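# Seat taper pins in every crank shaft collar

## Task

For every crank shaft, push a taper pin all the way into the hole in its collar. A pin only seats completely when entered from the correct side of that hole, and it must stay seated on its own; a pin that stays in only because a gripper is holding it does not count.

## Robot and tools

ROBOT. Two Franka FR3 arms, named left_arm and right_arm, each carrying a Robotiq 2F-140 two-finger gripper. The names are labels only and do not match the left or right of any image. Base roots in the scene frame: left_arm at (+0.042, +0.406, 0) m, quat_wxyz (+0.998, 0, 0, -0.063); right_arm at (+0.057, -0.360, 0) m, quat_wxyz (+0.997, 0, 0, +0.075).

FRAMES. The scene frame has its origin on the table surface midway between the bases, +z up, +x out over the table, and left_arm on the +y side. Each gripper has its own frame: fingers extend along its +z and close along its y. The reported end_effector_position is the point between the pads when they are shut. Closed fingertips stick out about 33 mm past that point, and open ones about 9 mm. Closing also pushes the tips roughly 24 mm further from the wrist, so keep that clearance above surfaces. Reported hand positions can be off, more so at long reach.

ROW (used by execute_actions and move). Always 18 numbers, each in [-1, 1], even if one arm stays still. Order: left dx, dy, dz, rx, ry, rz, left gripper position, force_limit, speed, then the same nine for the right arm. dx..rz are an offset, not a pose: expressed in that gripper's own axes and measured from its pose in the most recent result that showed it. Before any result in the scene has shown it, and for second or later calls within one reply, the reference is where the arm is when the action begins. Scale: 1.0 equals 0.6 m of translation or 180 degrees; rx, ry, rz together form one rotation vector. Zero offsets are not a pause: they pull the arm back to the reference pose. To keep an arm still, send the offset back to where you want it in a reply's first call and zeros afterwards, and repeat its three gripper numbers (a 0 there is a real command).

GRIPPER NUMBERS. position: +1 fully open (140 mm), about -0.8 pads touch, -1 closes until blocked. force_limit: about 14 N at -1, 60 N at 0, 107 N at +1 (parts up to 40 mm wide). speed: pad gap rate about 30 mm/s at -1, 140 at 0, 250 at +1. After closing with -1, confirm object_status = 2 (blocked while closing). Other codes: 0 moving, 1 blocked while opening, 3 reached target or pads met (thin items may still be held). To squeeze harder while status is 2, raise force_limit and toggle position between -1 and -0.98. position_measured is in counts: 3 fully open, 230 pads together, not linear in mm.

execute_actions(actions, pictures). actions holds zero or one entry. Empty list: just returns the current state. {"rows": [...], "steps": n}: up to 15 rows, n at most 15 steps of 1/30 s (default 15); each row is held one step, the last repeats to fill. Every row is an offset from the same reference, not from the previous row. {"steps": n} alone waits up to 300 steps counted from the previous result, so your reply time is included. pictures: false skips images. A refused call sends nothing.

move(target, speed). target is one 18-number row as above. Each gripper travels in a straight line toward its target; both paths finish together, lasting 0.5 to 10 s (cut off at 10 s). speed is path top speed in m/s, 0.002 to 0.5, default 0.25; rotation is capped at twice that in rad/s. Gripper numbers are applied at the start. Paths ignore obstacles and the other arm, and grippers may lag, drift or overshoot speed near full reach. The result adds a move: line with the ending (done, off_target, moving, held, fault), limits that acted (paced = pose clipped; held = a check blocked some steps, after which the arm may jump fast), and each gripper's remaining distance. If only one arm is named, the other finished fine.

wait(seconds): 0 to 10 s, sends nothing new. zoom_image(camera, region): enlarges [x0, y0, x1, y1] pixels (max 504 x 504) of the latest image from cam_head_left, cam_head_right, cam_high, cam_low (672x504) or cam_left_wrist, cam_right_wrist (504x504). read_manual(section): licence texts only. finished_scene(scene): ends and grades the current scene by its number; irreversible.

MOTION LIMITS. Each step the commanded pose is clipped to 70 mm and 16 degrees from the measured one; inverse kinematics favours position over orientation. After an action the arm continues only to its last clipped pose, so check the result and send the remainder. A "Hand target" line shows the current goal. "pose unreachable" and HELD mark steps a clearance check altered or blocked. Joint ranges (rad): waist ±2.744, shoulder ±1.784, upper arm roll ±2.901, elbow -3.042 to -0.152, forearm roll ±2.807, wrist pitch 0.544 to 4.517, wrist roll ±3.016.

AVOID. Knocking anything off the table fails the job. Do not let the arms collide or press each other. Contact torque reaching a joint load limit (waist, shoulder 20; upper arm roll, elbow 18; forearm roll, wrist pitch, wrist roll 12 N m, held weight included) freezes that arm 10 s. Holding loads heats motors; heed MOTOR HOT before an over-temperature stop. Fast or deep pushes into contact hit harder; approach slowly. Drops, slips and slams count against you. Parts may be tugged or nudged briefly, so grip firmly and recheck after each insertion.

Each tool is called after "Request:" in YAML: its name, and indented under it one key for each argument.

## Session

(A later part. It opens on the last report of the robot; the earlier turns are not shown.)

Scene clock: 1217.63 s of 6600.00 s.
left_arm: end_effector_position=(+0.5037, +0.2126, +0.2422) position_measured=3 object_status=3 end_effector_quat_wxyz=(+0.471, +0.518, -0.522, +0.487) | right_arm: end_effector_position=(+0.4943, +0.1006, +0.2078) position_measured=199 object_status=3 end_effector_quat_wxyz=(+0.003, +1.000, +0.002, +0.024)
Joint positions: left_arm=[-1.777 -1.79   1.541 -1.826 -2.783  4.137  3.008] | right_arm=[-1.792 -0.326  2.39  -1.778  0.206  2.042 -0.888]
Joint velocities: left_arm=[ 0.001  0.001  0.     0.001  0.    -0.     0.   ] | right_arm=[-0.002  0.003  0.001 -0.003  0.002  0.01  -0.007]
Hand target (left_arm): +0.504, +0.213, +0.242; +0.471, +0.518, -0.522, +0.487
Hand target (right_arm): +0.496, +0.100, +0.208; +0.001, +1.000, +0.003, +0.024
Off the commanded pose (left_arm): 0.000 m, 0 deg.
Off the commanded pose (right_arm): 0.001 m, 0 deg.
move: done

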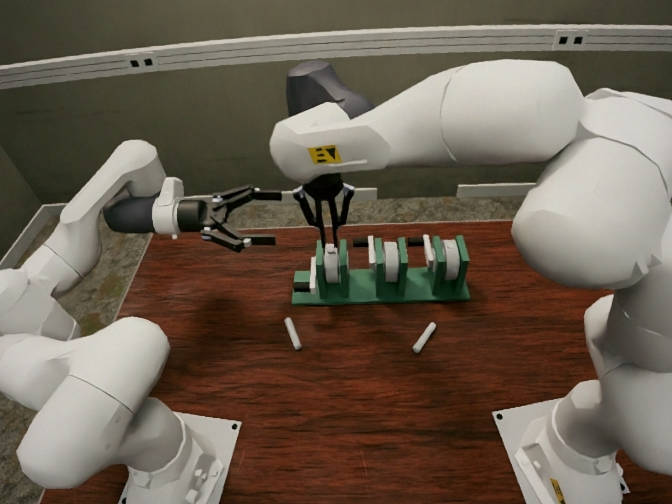

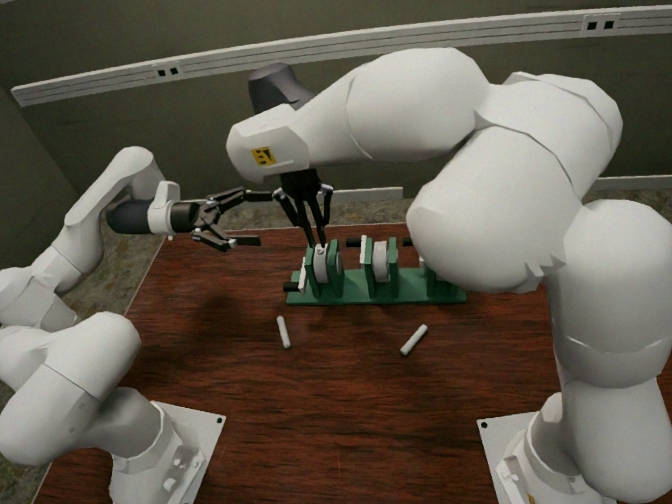

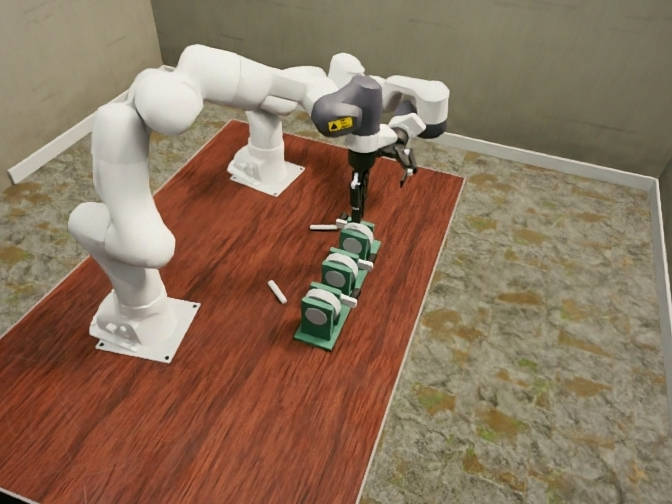

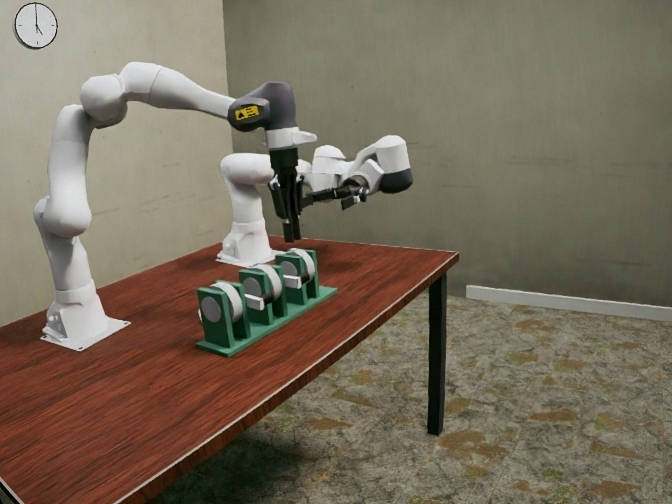

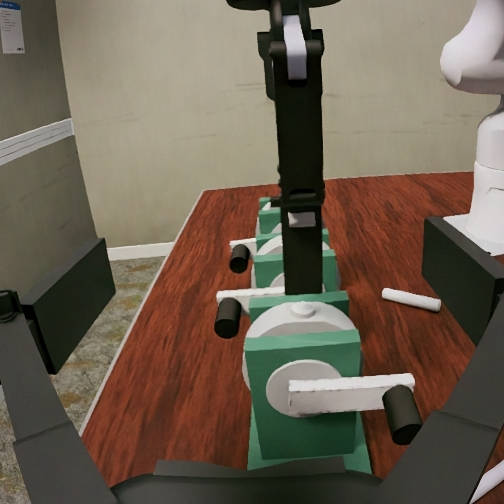

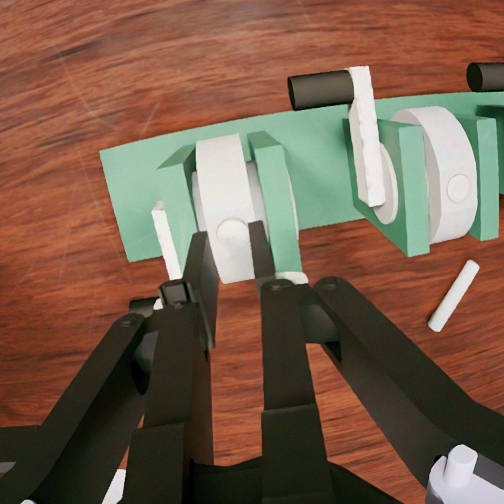

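Request:
move:
  target: [0,0,0,0,0,0,1,0,0,-0.002,0.0015,0.035,0.002,0,0.02,-0.55,1,-0.9]
  speed: 0.015

Request:
zoom_image:
  camera: "cam_right_wrist"
  region: [170,180,300,310]

Scene clock: 1255.70 s of 6600.00 s.
left_arm: end_effector_position=(+0.5037, +0.2126, +0.2422) position_measured=3 object_status=3 end_effector_quat_wxyz=(+0.471, +0.518, -0.522, +0.487) | right_arm: end_effector_position=(+0.4949, +0.0982, +0.1881) position_measured=199 object_status=3 end_effector_quat_wxyz=(-0.000, +0.999, -0.026, +0.024)
Joint positions: left_arm=[-1.777 -1.79   1.541 -1.826 -2.783  4.137  3.008] | right_arm=[-1.792 -0.339  2.39  -1.817  0.225  2.092 -0.848]
Joint velocities: left_arm=[-0.002 -0.001  0.     0.     0.    -0.    -0.   ] | right_arm=[-0.002 -0.     0.001  0.     0.     0.007  0.011]
Hand target (left_arm): +0.504, +0.213, +0.242; +0.471, +0.518, -0.522, +0.487
Hand target (right_arm): +0.494, +0.099, +0.187; -0.001, +0.999, -0.030, +0.024
Off the commanded pose (left_arm): 0.000 m, 0 deg.
Off the commanded pose (right_arm): 0.002 m, 0 deg.
After step 90, 32.70 s passed at rest.
move: done

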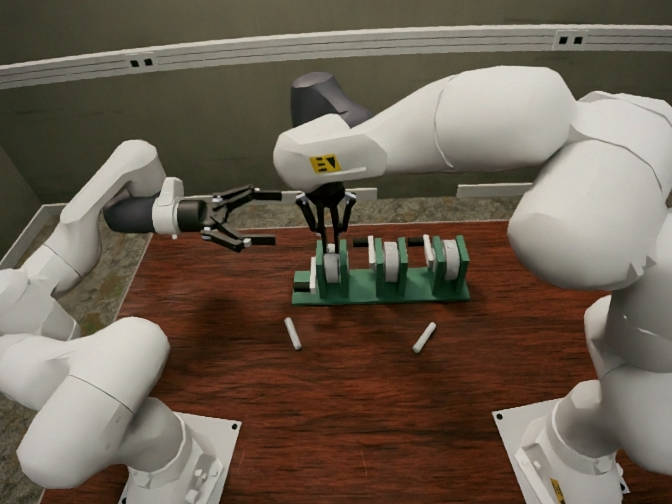

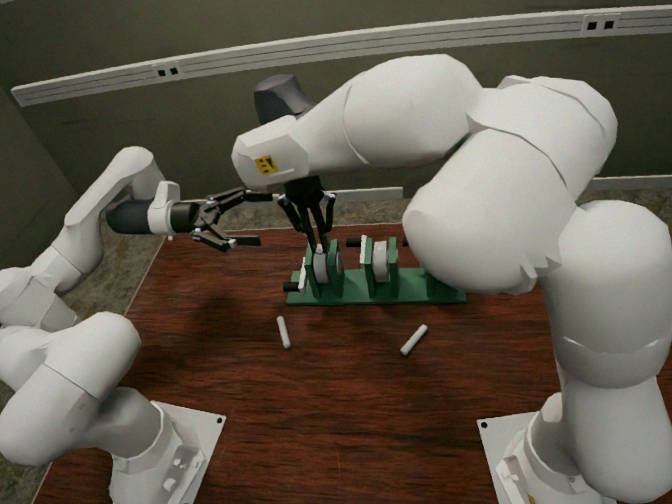

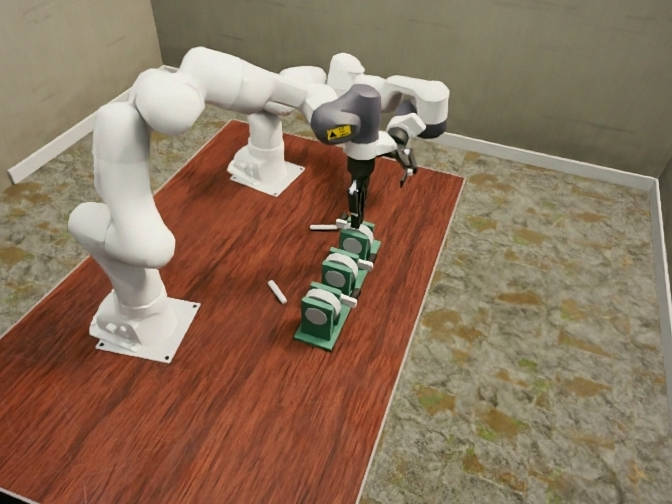

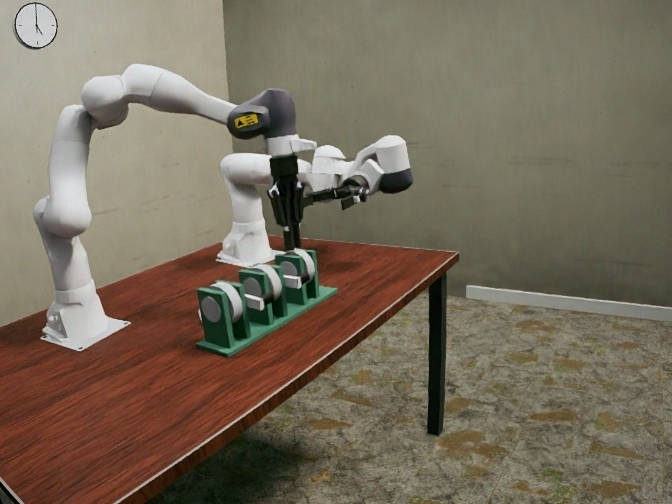

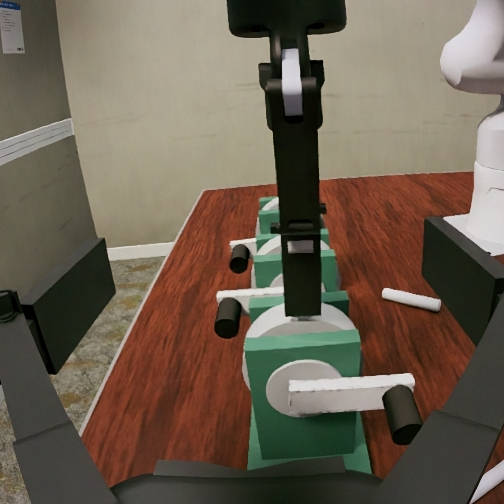

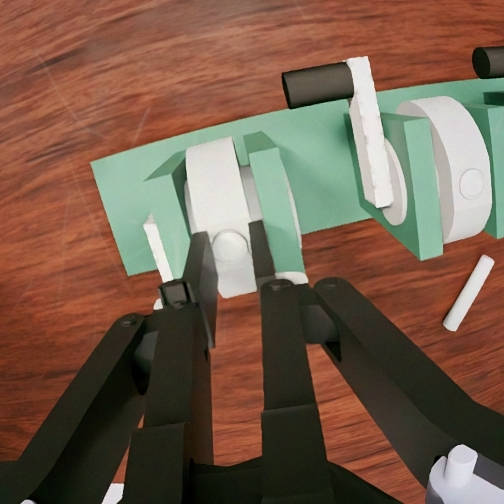

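Region (170, 180, 300, 310) of cam_right_wrist's 504x504 image, scaled by 3.877, with more detail than that image has.

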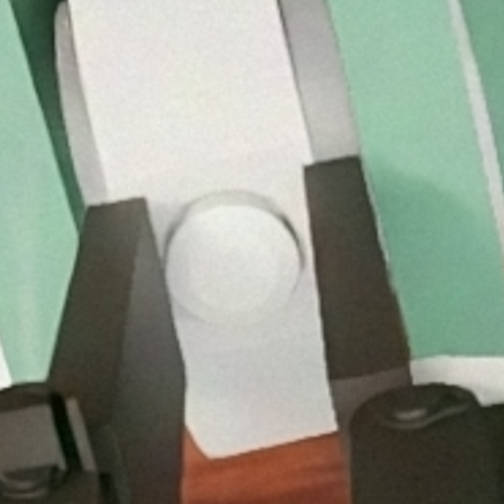

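Need +1.5 mm world y first, then descend.

Request:
move:
  target: [0,0,0,0,0,0,1,0,0,-0.001,-0.0045,0,0,0,0,-0.55,1,-0.9]
  speed: 0.005

Request:
move:
  target: [0,0,0,0,0,0,1,0,0,-0.001,-0.001,0.0155,0,0,0,-0.55,1,-0.9]
  speed: 0.005

Request:
execute_actions:
  actions:
    - {"rows": [[0,0,0,0,0,0,1,0,0,0,0,0.003,0,0,0,-1,1,-0.9]], "steps": 15}
  pictures: false

Scene clock: 1259.83 s of 6600.00 s.
left_arm: end_effector_position=(+0.5037, +0.2126, +0.2422) position_measured=3 object_status=3 end_effector_quat_wxyz=(+0.471, +0.518, -0.522, +0.487) | right_arm: end_effector_position=(+0.4958, +0.0997, +0.1882) position_measured=199 object_status=3 end_effector_quat_wxyz=(-0.000, +0.999, -0.028, +0.025)
Joint positions: left_arm=[-1.777 -1.79   1.541 -1.826 -2.783  4.137  3.008] | right_arm=[-1.792 -0.343  2.39  -1.812  0.227  2.092 -0.845]
Joint velocities: left_arm=[ 0.     0.001  0.001 -0.     0.    -0.    -0.001] | right_arm=[ 0.001 -0.002  0.     0.     0.001 -0.002  0.001]
Hand target (left_arm): +0.504, +0.213, +0.242; +0.471, +0.518, -0.522, +0.487
Hand target (right_arm): +0.494, +0.101, +0.188; -0.000, +0.999, -0.026, +0.024
Off the commanded pose (left_arm): 0.000 m, 0 deg.
Off the commanded pose (right_arm): 0.002 m, 0 deg.
After step 90, 0.40 s passed at rest.
move: done

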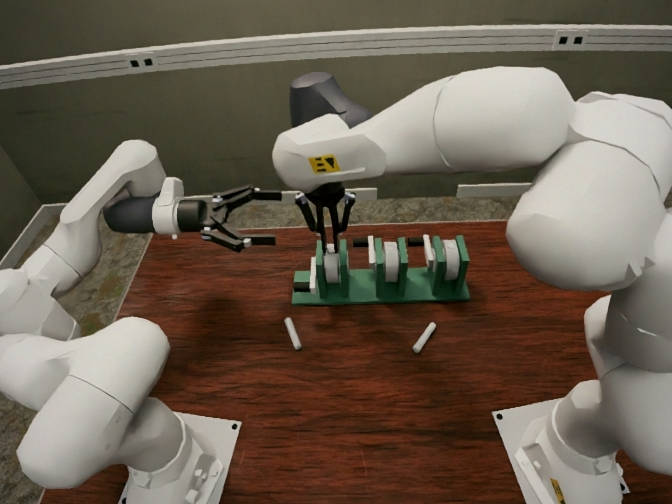

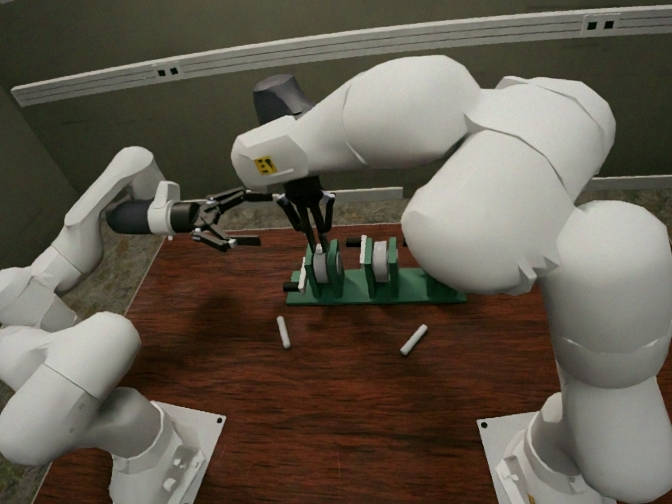

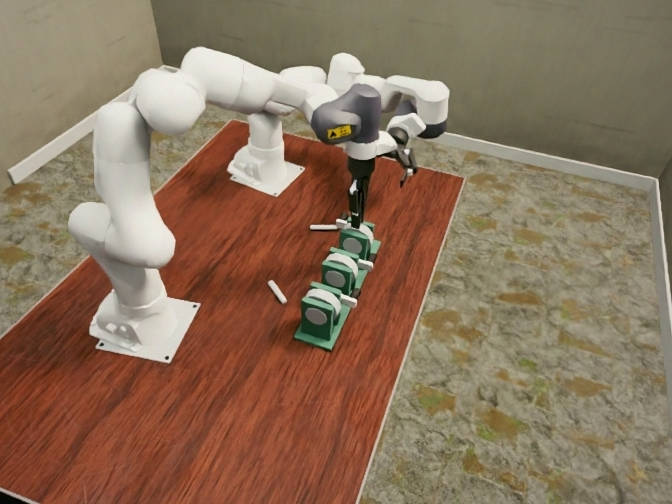

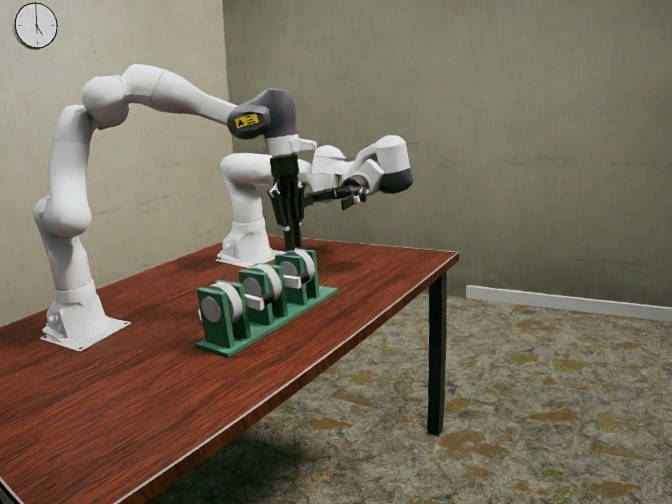

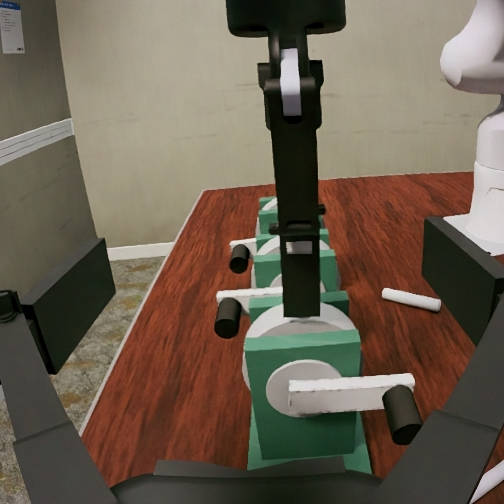

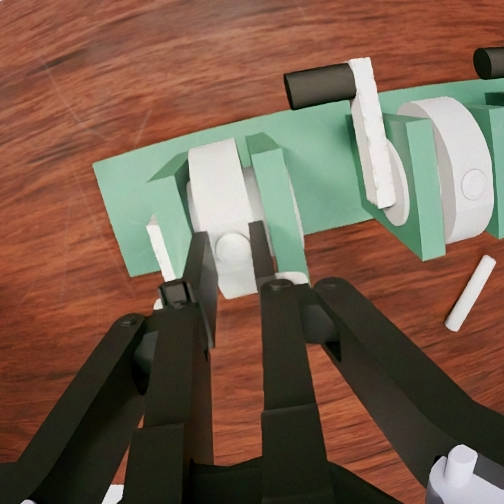

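Scene clock: 1261.93 s of 6600.00 s.
left_arm: end_effector_position=(+0.5037, +0.2126, +0.2422) position_measured=3 object_status=3 end_effector_quat_wxyz=(+0.471, +0.518, -0.522, +0.487) | right_arm: end_effector_position=(+0.4963, +0.0997, +0.1814) position_measured=199 object_status=3 end_effector_quat_wxyz=(-0.000, +0.999, -0.030, +0.026)
Joint positions: left_arm=[-1.777 -1.79   1.541 -1.826 -2.783  4.137  3.008] | right_arm=[-1.792 -0.353  2.39  -1.82   0.235  2.107 -0.845]
Joint velocities: left_arm=[ 0.     0.    -0.     0.001  0.002 -0.    -0.   ] | right_arm=[-0.     0.001  0.001 -0.002  0.     0.     0.   ]
Hand target (left_arm): +0.504, +0.213, +0.242; +0.471, +0.518, -0.522, +0.487
Hand target (right_arm): +0.496, +0.100, +0.179; -0.000, +0.999, -0.028, +0.025
Off the commanded pose (left_arm): 0.000 m, 0 deg.
Off the commanded pose (right_arm): 0.003 m, 0 deg.
move: done

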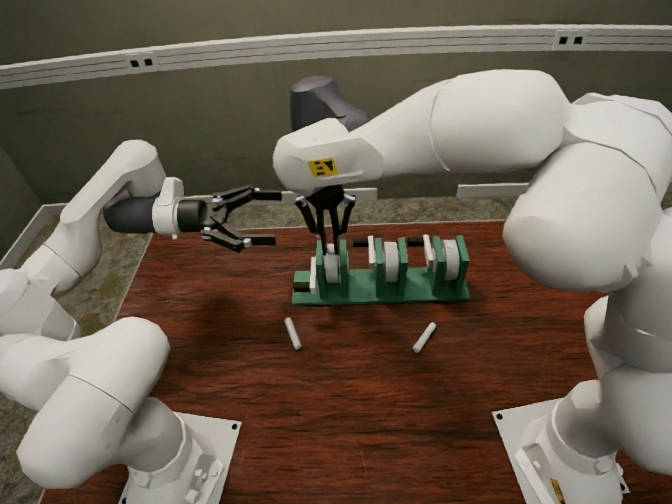

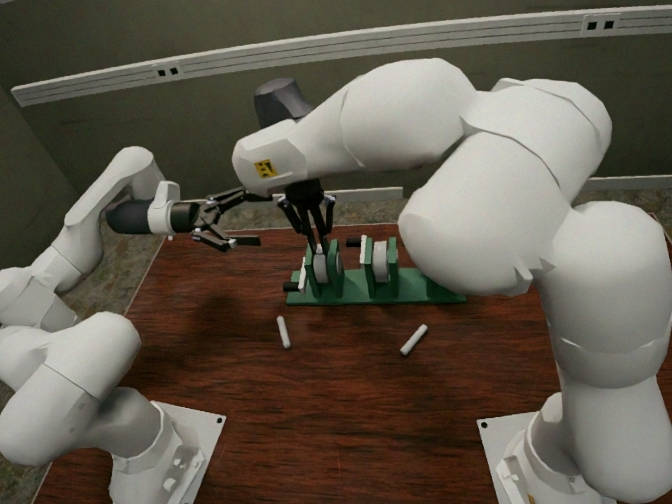

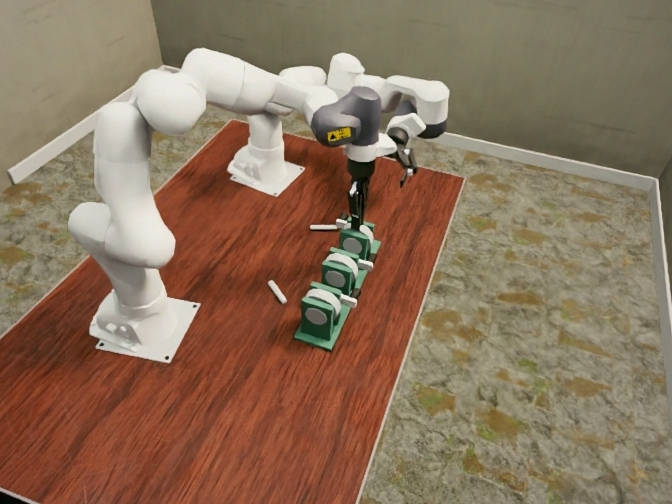

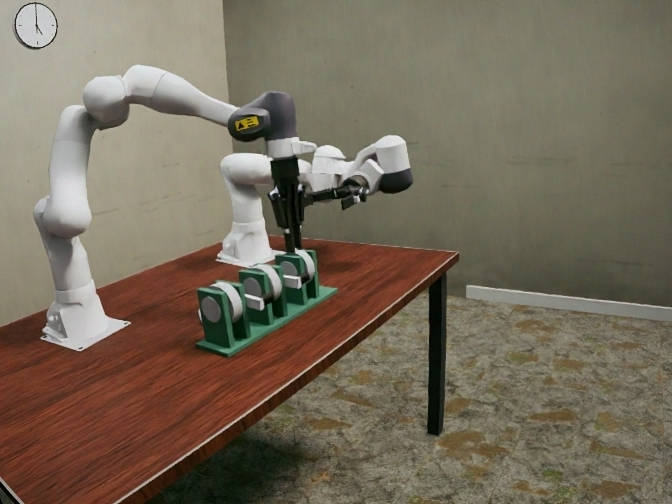

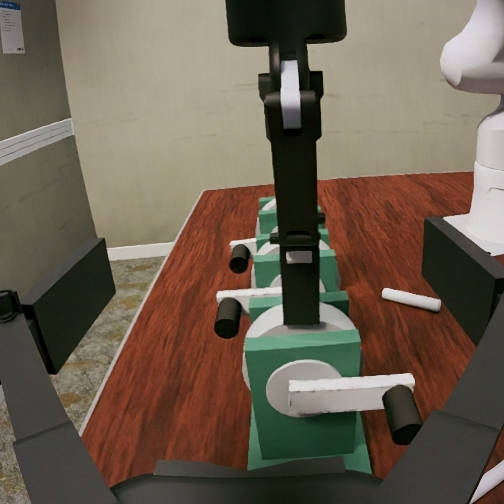

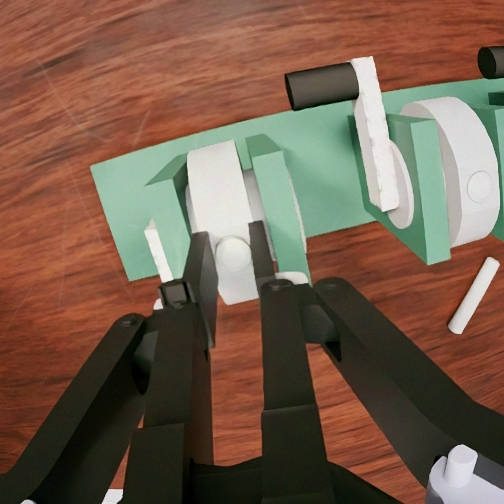

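Scene clock: 1262.43 s of 6600.00 s.
left_arm: end_effector_position=(+0.5037, +0.2126, +0.2422) position_measured=3 object_status=3 end_effector_quat_wxyz=(+0.471, +0.518, -0.522, +0.487) | right_arm: end_effector_position=(+0.4965, +0.0996, +0.1818) position_measured=215 object_status=2 end_effector_quat_wxyz=(-0.001, +0.999, -0.030, +0.026)
Joint positions: left_arm=[-1.777 -1.79   1.541 -1.826 -2.783  4.137  3.008] | right_arm=[-1.793 -0.352  2.39  -1.82   0.235  2.107 -0.845]
Joint velocities: left_arm=[ 0.002  0.    -0.001 -0.001  0.001 -0.001  0.001] | right_arm=[-0.002 -0.001  0.     0.001 -0.001  0.001  0.   ]
Hand target (left_arm): +0.504, +0.213, +0.242; +0.471, +0.518, -0.522, +0.487
Hand target (right_arm): +0.496, +0.100, +0.180; -0.000, +0.999, -0.030, +0.026
Off the commanded pose (left_arm): 0.000 m, 0 deg.
Off the commanded pose (right_arm): 0.002 m, 0 deg.
Steps of this call (steps 1 to 15: all 15 steps of this action). Readings (end_effector_position | what the end effector reports):
1: left_arm (+0.5037, +0.2126, +0.2422) | right_arm (+0.4964, +0.0999, +0.1814) | left_arm position_measured=3 object_status=3 | right_arm position_measured=199 object_status=0
2: left_arm (+0.5037, +0.2126, +0.2422) | right_arm (+0.4965, +0.0999, +0.1815) | left_arm position_measured=3 object_status=3 | right_arm position_measured=200 object_status=0
4: left_arm (+0.5037, +0.2126, +0.2422) | right_arm (+0.4965, +0.0996, +0.1815) | left_arm position_measured=3 object_status=3 | right_arm position_measured=205 object_status=0
8: left_arm (+0.5037, +0.2126, +0.2422) | right_arm (+0.4965, +0.0996, +0.1818) | left_arm position_measured=3 object_status=3 | right_arm position_measured=213 object_status=0
15: the state above

Request:
move:
  target: [0,0,0,0,0,0,1,0,0,0.004,0,-0.012,0,0,-0.035,-1,1,-0.9]
  speed: 0.006

Request:
execute_actions:
  actions:
    - {"steps": 150}
  pictures: false

Scene clock: 1275.17 s of 6600.00 s.
left_arm: end_effector_position=(+0.5037, +0.2126, +0.2422) position_measured=3 object_status=3 end_effector_quat_wxyz=(+0.471, +0.518, -0.522, +0.487) | right_arm: end_effector_position=(+0.4963, +0.0998, +0.1818) position_measured=215 object_status=2 end_effector_quat_wxyz=(+0.003, +1.000, +0.014, +0.024)
Joint positions: left_arm=[-1.777 -1.79   1.541 -1.826 -2.783  4.137  3.008] | right_arm=[-1.798 -0.355  2.395 -1.812  0.233  2.099 -0.931]
Joint velocities: left_arm=[ 0.001 -0.001 -0.     0.    -0.001  0.     0.002] | right_arm=[-0.001 -0.     0.001  0.002 -0.001  0.    -0.004]
Hand target (left_arm): +0.504, +0.213, +0.242; +0.471, +0.518, -0.522, +0.487
Hand target (right_arm): +0.499, +0.099, +0.189; +0.001, +0.999, +0.025, +0.026
Off the commanded pose (left_arm): 0.000 m, 0 deg.
Off the commanded pose (right_arm): 0.008 m, 1 deg.
After step 90, 0.37 s passed at rest.
move: off_target (right_arm)

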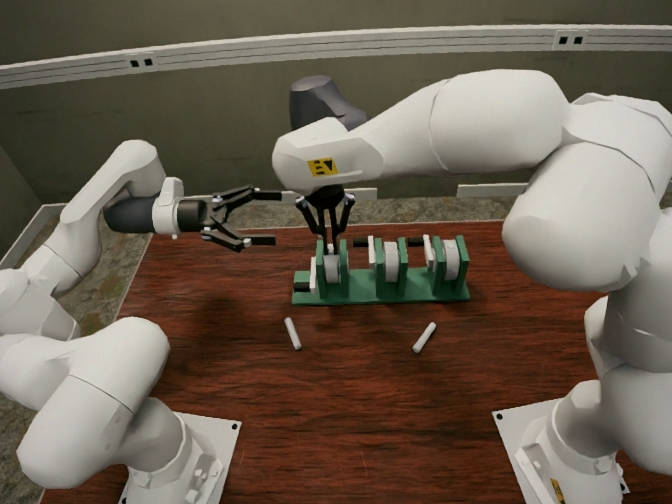

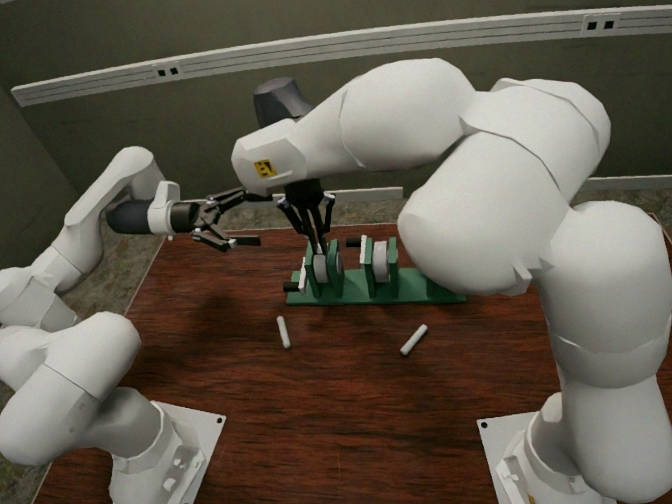

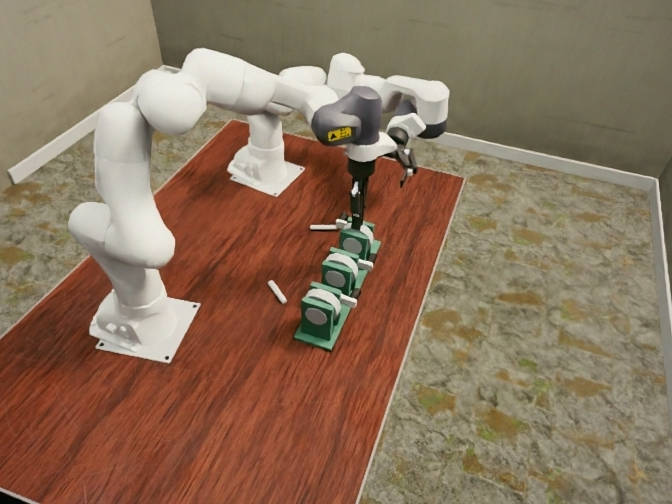

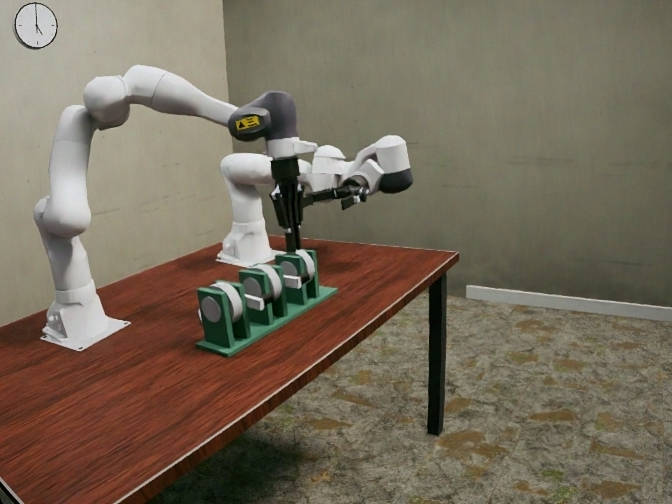

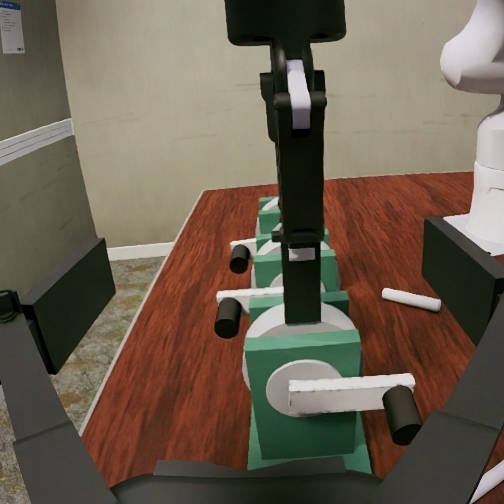

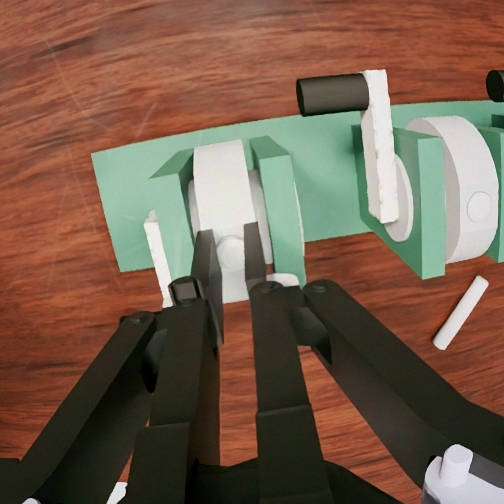

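Scene clock: 1280.17 s of 6600.00 s.
left_arm: end_effector_position=(+0.5037, +0.2126, +0.2422) position_measured=3 object_status=3 end_effector_quat_wxyz=(+0.471, +0.518, -0.522, +0.487) | right_arm: end_effector_position=(+0.4963, +0.0998, +0.1818) position_measured=215 object_status=2 end_effector_quat_wxyz=(+0.003, +1.000, +0.014, +0.024)
Joint positions: left_arm=[-1.777 -1.79   1.541 -1.826 -2.783  4.137  3.008] | right_arm=[-1.798 -0.356  2.395 -1.812  0.233  2.098 -0.932]
Joint velocities: left_arm=[-0.001  0.     0.    -0.001 -0.001 -0.     0.001] | right_arm=[-0.001 -0.    -0.002  0.     0.001 -0.     0.   ]
Hand target (left_arm): +0.504, +0.213, +0.242; +0.471, +0.518, -0.522, +0.487
Hand target (right_arm): +0.499, +0.099, +0.189; +0.001, +0.999, +0.025, +0.026
Off the commanded pose (left_arm): 0.000 m, 0 deg.
Off the commanded pose (right_arm): 0.008 m, 1 deg.
Steps of this call (steps 1 to 90: nothing new was sent; then 2.00 s passed at rest). Readings (end_effector_position | what the end effector reports):
1: left_arm (+0.5037, +0.2126, +0.2422) | right_arm (+0.4963, +0.0998, +0.1818) | left_arm position_measured=3 object_status=3 | right_arm position_measured=215 object_status=2
2: left_arm (+0.5037, +0.2126, +0.2422) | right_arm (+0.4963, +0.0998, +0.1818) | left_arm position_measured=3 object_status=3 | right_arm position_measured=215 object_status=2
4: left_arm (+0.5037, +0.2126, +0.2422) | right_arm (+0.4963, +0.0998, +0.1818) | left_arm position_measured=3 object_status=3 | right_arm position_measured=215 object_status=2
8: left_arm (+0.5037, +0.2126, +0.2422) | right_arm (+0.4963, +0.0998, +0.1818) | left_arm position_measured=3 object_status=3 | right_arm position_measured=215 object_status=2
90: the state above

Request:
execute_actions:
  actions:
    - {"rows": [[0,0,0,0,0,0,1,0,0,0.005,0,-0.014,0.002,0,-0.01,-1,1,-0.9],[0,0,0,0,0,0,1,0,0,0.005,0,-0.014,0.002,0,-0.012,-1,1,-0.9],[0,0,0,0,0,0,1,0,0,0.005,0,-0.014,0.002,0,-0.014,-1,1,-0.9],[0,0,0,0,0,0,1,0,0,0.005,0,-0.014,0.002,0,-0.016,-1,1,-0.9],[0,0,0,0,0,0,1,0,0,0.005,0,-0.014,0.002,0,-0.018,-1,1,-0.9],[0,0,0,0,0,0,1,0,0,0.005,0,-0.014,0.002,0,-0.02,-1,1,-0.9],[0,0,0,0,0,0,1,0,0,0.005,0,-0.014,0.002,0,-0.022,-1,1,-0.9],[0,0,0,0,0,0,1,0,0,0.005,0,-0.014,0.002,0,-0.024,-1,1,-0.9],[0,0,0,0,0,0,1,0,0,0.005,0,-0.014,0.002,0,-0.026,-1,1,-0.9],[0,0,0,0,0,0,1,0,0,0.005,0,-0.014,0.002,0,-0.028,-1,1,-0.9],[0,0,0,0,0,0,1,0,0,0.005,0,-0.014,0.002,0,-0.03,-1,1,-0.9]], "steps": 15}
  pictures: false

Request:
execute_actions:
  actions:
    - {"rows": [[0,0,0,0,0,0,1,0,0,0.005,0,-0.014,0.002,0,-0.03,-1,1,-0.9]], "steps": 15}
  pictures: false

Request:
execute_actions:
  actions:
    - {"rows": [[0,0,0,0,0,0,1,0,0,0.005,0,-0.014,0.002,0,-0.03,-1,1,-0.9]], "steps": 15}
  pictures: false

Scene clock: 1294.07 s of 6600.00 s.
left_arm: end_effector_position=(+0.5037, +0.2126, +0.2422) position_measured=3 object_status=3 end_effector_quat_wxyz=(+0.471, +0.518, -0.522, +0.487) | right_arm: end_effector_position=(+0.4964, +0.0998, +0.1817) position_measured=215 object_status=2 end_effector_quat_wxyz=(+0.003, +0.999, +0.037, +0.023)
Joint positions: left_arm=[-1.777 -1.79   1.541 -1.826 -2.783  4.137  3.008] | right_arm=[-1.816 -0.354  2.414 -1.808  0.228  2.095 -0.975]
Joint velocities: left_arm=[ 0.     0.     0.    -0.     0.001  0.     0.001] | right_arm=[-0.025  0.007  0.027  0.002 -0.011 -0.    -0.076]
Hand target (left_arm): +0.504, +0.213, +0.242; +0.471, +0.518, -0.522, +0.487
Hand target (right_arm): +0.499, +0.100, +0.190; +0.001, +0.998, +0.061, +0.025
Off the commanded pose (left_arm): 0.000 m, 0 deg.
Off the commanded pose (right_arm): 0.009 m, 3 deg.
Steps of this call (steps 1 to 90: nothing new was sent; then 10.40 s passed at rest; steps 91 to 105: all 15 steps of this action). Readings (end_effector_position | what the end effector reports):
91: left_arm (+0.5037, +0.2126, +0.2422) | right_arm (+0.4963, +0.0998, +0.1818) | left_arm position_measured=3 object_status=3 | right_arm position_measured=215 object_status=2
92: left_arm (+0.5037, +0.2126, +0.2422) | right_arm (+0.4963, +0.0998, +0.1818) | left_arm position_measured=3 object_status=3 | right_arm position_measured=215 object_status=2
94: left_arm (+0.5037, +0.2126, +0.2422) | right_arm (+0.4963, +0.0998, +0.1818) | left_arm position_measured=3 object_status=3 | right_arm position_measured=215 object_status=2
98: left_arm (+0.5037, +0.2126, +0.2422) | right_arm (+0.4964, +0.0998, +0.1818) | left_arm position_measured=3 object_status=3 | right_arm position_measured=215 object_status=2
105: the state above

Scene clock: 1294.57 s of 6600.00 s.
left_arm: end_effector_position=(+0.5037, +0.2126, +0.2422) position_measured=3 object_status=3 end_effector_quat_wxyz=(+0.471, +0.518, -0.522, +0.487) | right_arm: end_effector_position=(+0.4964, +0.0999, +0.1817) position_measured=216 object_status=2 end_effector_quat_wxyz=(+0.004, +0.998, +0.065, +0.020)
Joint positions: left_arm=[-1.777 -1.79   1.541 -1.826 -2.783  4.137  3.008] | right_arm=[-1.838 -0.352  2.436 -1.803  0.222  2.09  -1.029]
Joint velocities: left_arm=[ 0.     0.     0.     0.001 -0.001  0.    -0.001] | right_arm=[-0.015  0.     0.014  0.004 -0.004 -0.001 -0.044]
Hand target (left_arm): +0.504, +0.213, +0.242; +0.471, +0.518, -0.522, +0.487
Hand target (right_arm): +0.499, +0.100, +0.190; +0.001, +0.996, +0.084, +0.022
Off the commanded pose (left_arm): 0.000 m, 0 deg.
Off the commanded pose (right_arm): 0.009 m, 2 deg.
Steps of this call (steps 1 to 15: all 15 steps of this action). Readings (end_effector_position | what the end effector reports):
1: left_arm (+0.5037, +0.2126, +0.2422) | right_arm (+0.4964, +0.0999, +0.1817) | left_arm position_measured=3 object_status=3 | right_arm position_measured=215 object_status=2
2: left_arm (+0.5037, +0.2126, +0.2422) | right_arm (+0.4965, +0.0999, +0.1817) | left_arm position_measured=3 object_status=3 | right_arm position_measured=215 object_status=2
4: left_arm (+0.5037, +0.2126, +0.2422) | right_arm (+0.4965, +0.0999, +0.1817) | left_arm position_measured=3 object_status=3 | right_arm position_measured=215 object_status=2
8: left_arm (+0.5037, +0.2126, +0.2422) | right_arm (+0.4965, +0.0999, +0.1817) | left_arm position_measured=3 object_status=3 | right_arm position_measured=216 object_status=2
15: the state above

Scene clock: 1295.07 s of 6600.00 s.
left_arm: end_effector_position=(+0.5037, +0.2126, +0.2422) position_measured=3 object_status=3 end_effector_quat_wxyz=(+0.471, +0.518, -0.522, +0.487) | right_arm: end_effector_position=(+0.4965, +0.1000, +0.1816) position_measured=216 object_status=2 end_effector_quat_wxyz=(+0.005, +0.995, +0.094, +0.017)
Joint positions: left_arm=[-1.777 -1.79   1.541 -1.826 -2.783  4.137  3.008] | right_arm=[-1.86  -0.351  2.458 -1.796  0.218  2.084 -1.083]
Joint velocities: left_arm=[-0.001  0.     0.    -0.    -0.001 -0.    -0.   ] | right_arm=[-0.014  0.002  0.015  0.003 -0.003 -0.002 -0.044]
Hand target (left_arm): +0.504, +0.213, +0.242; +0.471, +0.518, -0.522, +0.487
Hand target (right_arm): +0.499, +0.100, +0.190; +0.002, +0.994, +0.112, +0.020
Off the commanded pose (left_arm): 0.000 m, 0 deg.
Off the commanded pose (right_arm): 0.009 m, 2 deg.
Steps of this call (steps 1 to 15: all 15 steps of this action). Readings (end_effector_position | what the end effector reports):
1: left_arm (+0.5037, +0.2126, +0.2422) | right_arm (+0.4965, +0.1000, +0.1817) | left_arm position_measured=3 object_status=3 | right_arm position_measured=216 object_status=2
2: left_arm (+0.5037, +0.2126, +0.2422) | right_arm (+0.4965, +0.1000, +0.1816) | left_arm position_measured=3 object_status=3 | right_arm position_measured=216 object_status=2
4: left_arm (+0.5037, +0.2126, +0.2422) | right_arm (+0.4965, +0.1000, +0.1816) | left_arm position_measured=3 object_status=3 | right_arm position_measured=216 object_status=2
8: left_arm (+0.5037, +0.2126, +0.2422) | right_arm (+0.4966, +0.1000, +0.1816) | left_arm position_measured=3 object_status=3 | right_arm position_measured=216 object_status=2
15: the state above

Request:
execute_actions:
  actions:
    - {"rows": [[0,0,0,0,0,0,1,0,0,0.005,0,-0.014,0.002,0.002,-0.035,-1,1,-0.9]], "steps": 15}
  pictures: false

Request:
execute_actions:
  actions:
    - {"rows": [[0,0,0,0,0,0,1,0,0,0.005,0,-0.014,0.002,0.002,-0.03,-1,1,-0.9]], "steps": 15}
  pictures: false

Request:
execute_actions:
  actions:
    - {"rows": [[0,0,0,0,0,0,1,0,0,0.005,0,-0.014,0.002,0.002,-0.03,-1,1,-0.9]], "steps": 15}
  pictures: false

Request:
execute_actions:
  actions:
    - {"rows": [[0,0,0,0,0,0,1,0,0,0.005,0,-0.014,0.002,0.002,-0.03,-1,1,-0.9]], "steps": 15}
  pictures: false

Scene clock: 1307.63 s of 6600.00 s.
left_arm: end_effector_position=(+0.5037, +0.2126, +0.2422) position_measured=3 object_status=3 end_effector_quat_wxyz=(+0.471, +0.518, -0.522, +0.487) | right_arm: end_effector_position=(+0.4959, +0.1001, +0.1815) position_measured=216 object_status=2 end_effector_quat_wxyz=(+0.006, +0.991, +0.130, +0.016)
Joint positions: left_arm=[-1.777 -1.79   1.541 -1.826 -2.783  4.137  3.008] | right_arm=[-1.878 -0.347  2.479 -1.796  0.209  2.083 -1.15 ]
Joint velocities: left_arm=[-0.001  0.     0.    -0.    -0.001 -0.    -0.001] | right_arm=[-0.012  0.003  0.012  0.001 -0.003  0.    -0.044]
Hand target (left_arm): +0.504, +0.213, +0.242; +0.471, +0.518, -0.522, +0.487
Hand target (right_arm): +0.499, +0.101, +0.190; +0.003, +0.989, +0.148, +0.020
Off the commanded pose (left_arm): 0.000 m, 0 deg.
Off the commanded pose (right_arm): 0.009 m, 2 deg.
Steps of this call (steps 1 to 90: nothing new was sent; then 9.07 s passed at rest; steps 91 to 105: all 15 steps of this action). Readings (end_effector_position | what the end effector reports):
91: left_arm (+0.5037, +0.2126, +0.2422) | right_arm (+0.4964, +0.1000, +0.1816) | left_arm position_measured=3 object_status=3 | right_arm position_measured=216 object_status=2
92: left_arm (+0.5037, +0.2126, +0.2422) | right_arm (+0.4962, +0.1001, +0.1815) | left_arm position_measured=3 object_status=3 | right_arm position_measured=216 object_status=2
94: left_arm (+0.5037, +0.2126, +0.2422) | right_arm (+0.4961, +0.1001, +0.1815) | left_arm position_measured=3 object_status=3 | right_arm position_measured=216 object_status=2
98: left_arm (+0.5037, +0.2126, +0.2422) | right_arm (+0.4960, +0.1001, +0.1815) | left_arm position_measured=3 object_status=3 | right_arm position_measured=216 object_status=2
105: the state above

Scene clock: 1308.13 s of 6600.00 s.
left_arm: end_effector_position=(+0.5037, +0.2126, +0.2422) position_measured=3 object_status=3 end_effector_quat_wxyz=(+0.471, +0.518, -0.522, +0.487) | right_arm: end_effector_position=(+0.4955, +0.1001, +0.1814) position_measured=216 object_status=2 end_effector_quat_wxyz=(+0.006, +0.987, +0.158, +0.015)
Joint positions: left_arm=[-1.777 -1.79   1.541 -1.826 -2.783  4.137  3.008] | right_arm=[-1.895 -0.343  2.498 -1.795  0.201  2.082 -1.203]
Joint velocities: left_arm=[-0.001  0.    -0.001 -0.001  0.    -0.001  0.   ] | right_arm=[-0.012  0.002  0.012  0.001 -0.002 -0.001 -0.044]
Hand target (left_arm): +0.504, +0.213, +0.242; +0.471, +0.518, -0.522, +0.487
Hand target (right_arm): +0.499, +0.101, +0.190; +0.003, +0.984, +0.176, +0.019
Off the commanded pose (left_arm): 0.000 m, 0 deg.
Off the commanded pose (right_arm): 0.009 m, 2 deg.
Steps of this call (steps 1 to 15: all 15 steps of this action). Readings (end_effector_position | what the end effector reports):
1: left_arm (+0.5037, +0.2126, +0.2422) | right_arm (+0.4958, +0.1001, +0.1815) | left_arm position_measured=3 object_status=3 | right_arm position_measured=216 object_status=2
2: left_arm (+0.5037, +0.2126, +0.2422) | right_arm (+0.4958, +0.1001, +0.1815) | left_arm position_measured=3 object_status=3 | right_arm position_measured=216 object_status=2
4: left_arm (+0.5037, +0.2126, +0.2422) | right_arm (+0.4957, +0.1001, +0.1815) | left_arm position_measured=3 object_status=3 | right_arm position_measured=216 object_status=2
8: left_arm (+0.5037, +0.2126, +0.2422) | right_arm (+0.4956, +0.1001, +0.1814) | left_arm position_measured=3 object_status=3 | right_arm position_measured=216 object_status=2
15: the state above

Scene clock: 1308.63 s of 6600.00 s.
left_arm: end_effector_position=(+0.5037, +0.2126, +0.2422) position_measured=3 object_status=3 end_effector_quat_wxyz=(+0.471, +0.518, -0.522, +0.487) | right_arm: end_effector_position=(+0.4953, +0.1000, +0.1813) position_measured=216 object_status=2 end_effector_quat_wxyz=(+0.007, +0.982, +0.187, +0.014)
Joint positions: left_arm=[-1.777 -1.79   1.541 -1.826 -2.783  4.137  3.008] | right_arm=[-1.912 -0.34   2.518 -1.794  0.195  2.081 -1.256]
Joint velocities: left_arm=[ 0.    -0.     0.001  0.001  0.002 -0.    -0.   ] | right_arm=[-0.012  0.001  0.012  0.001 -0.002  0.    -0.045]
Hand target (left_arm): +0.504, +0.213, +0.242; +0.471, +0.518, -0.522, +0.487
Hand target (right_arm): +0.498, +0.101, +0.190; +0.003, +0.979, +0.204, +0.018
Off the commanded pose (left_arm): 0.000 m, 0 deg.
Off the commanded pose (right_arm): 0.009 m, 2 deg.
Steps of this call (steps 1 to 15: all 15 steps of this action). Readings (end_effector_position | what the end effector reports):
1: left_arm (+0.5037, +0.2126, +0.2422) | right_arm (+0.4955, +0.1001, +0.1814) | left_arm position_measured=3 object_status=3 | right_arm position_measured=216 object_status=2
2: left_arm (+0.5037, +0.2126, +0.2422) | right_arm (+0.4955, +0.1001, +0.1814) | left_arm position_measured=3 object_status=3 | right_arm position_measured=216 object_status=2
4: left_arm (+0.5037, +0.2126, +0.2422) | right_arm (+0.4954, +0.1001, +0.1814) | left_arm position_measured=3 object_status=3 | right_arm position_measured=216 object_status=2
8: left_arm (+0.5037, +0.2126, +0.2422) | right_arm (+0.4953, +0.1000, +0.1814) | left_arm position_measured=3 object_status=3 | right_arm position_measured=216 object_status=2
15: the state above

Scene clock: 1309.13 s of 6600.00 s.
left_arm: end_effector_position=(+0.5037, +0.2126, +0.2422) position_measured=3 object_status=3 end_effector_quat_wxyz=(+0.471, +0.518, -0.522, +0.487) | right_arm: end_effector_position=(+0.4950, +0.0999, +0.1813) position_measured=216 object_status=2 end_effector_quat_wxyz=(+0.007, +0.977, +0.215, +0.012)
Joint positions: left_arm=[-1.777 -1.79   1.541 -1.826 -2.783  4.137  3.008] | right_arm=[-1.93  -0.338  2.536 -1.791  0.19   2.078 -1.31 ]
Joint velocities: left_arm=[-0.     0.     0.001  0.     0.    -0.    -0.   ] | right_arm=[-0.01   0.     0.012  0.002 -0.002 -0.002 -0.045]
Hand target (left_arm): +0.504, +0.213, +0.242; +0.471, +0.518, -0.522, +0.487
Hand target (right_arm): +0.498, +0.101, +0.190; +0.004, +0.972, +0.232, +0.016
Off the commanded pose (left_arm): 0.000 m, 0 deg.
Off the commanded pose (right_arm): 0.009 m, 2 deg.
Steps of this call (steps 1 to 15: all 15 steps of this action). Readings (end_effector_position | what the end effector reports):
1: left_arm (+0.5037, +0.2126, +0.2422) | right_arm (+0.4952, +0.1000, +0.1813) | left_arm position_measured=3 object_status=3 | right_arm position_measured=216 object_status=2
2: left_arm (+0.5037, +0.2126, +0.2422) | right_arm (+0.4952, +0.1000, +0.1813) | left_arm position_measured=3 object_status=3 | right_arm position_measured=216 object_status=2
4: left_arm (+0.5037, +0.2126, +0.2422) | right_arm (+0.4952, +0.1000, +0.1813) | left_arm position_measured=3 object_status=3 | right_arm position_measured=216 object_status=2
8: left_arm (+0.5037, +0.2126, +0.2422) | right_arm (+0.4951, +0.0999, +0.1813) | left_arm position_measured=3 object_status=3 | right_arm position_measured=216 object_status=2
15: the state above


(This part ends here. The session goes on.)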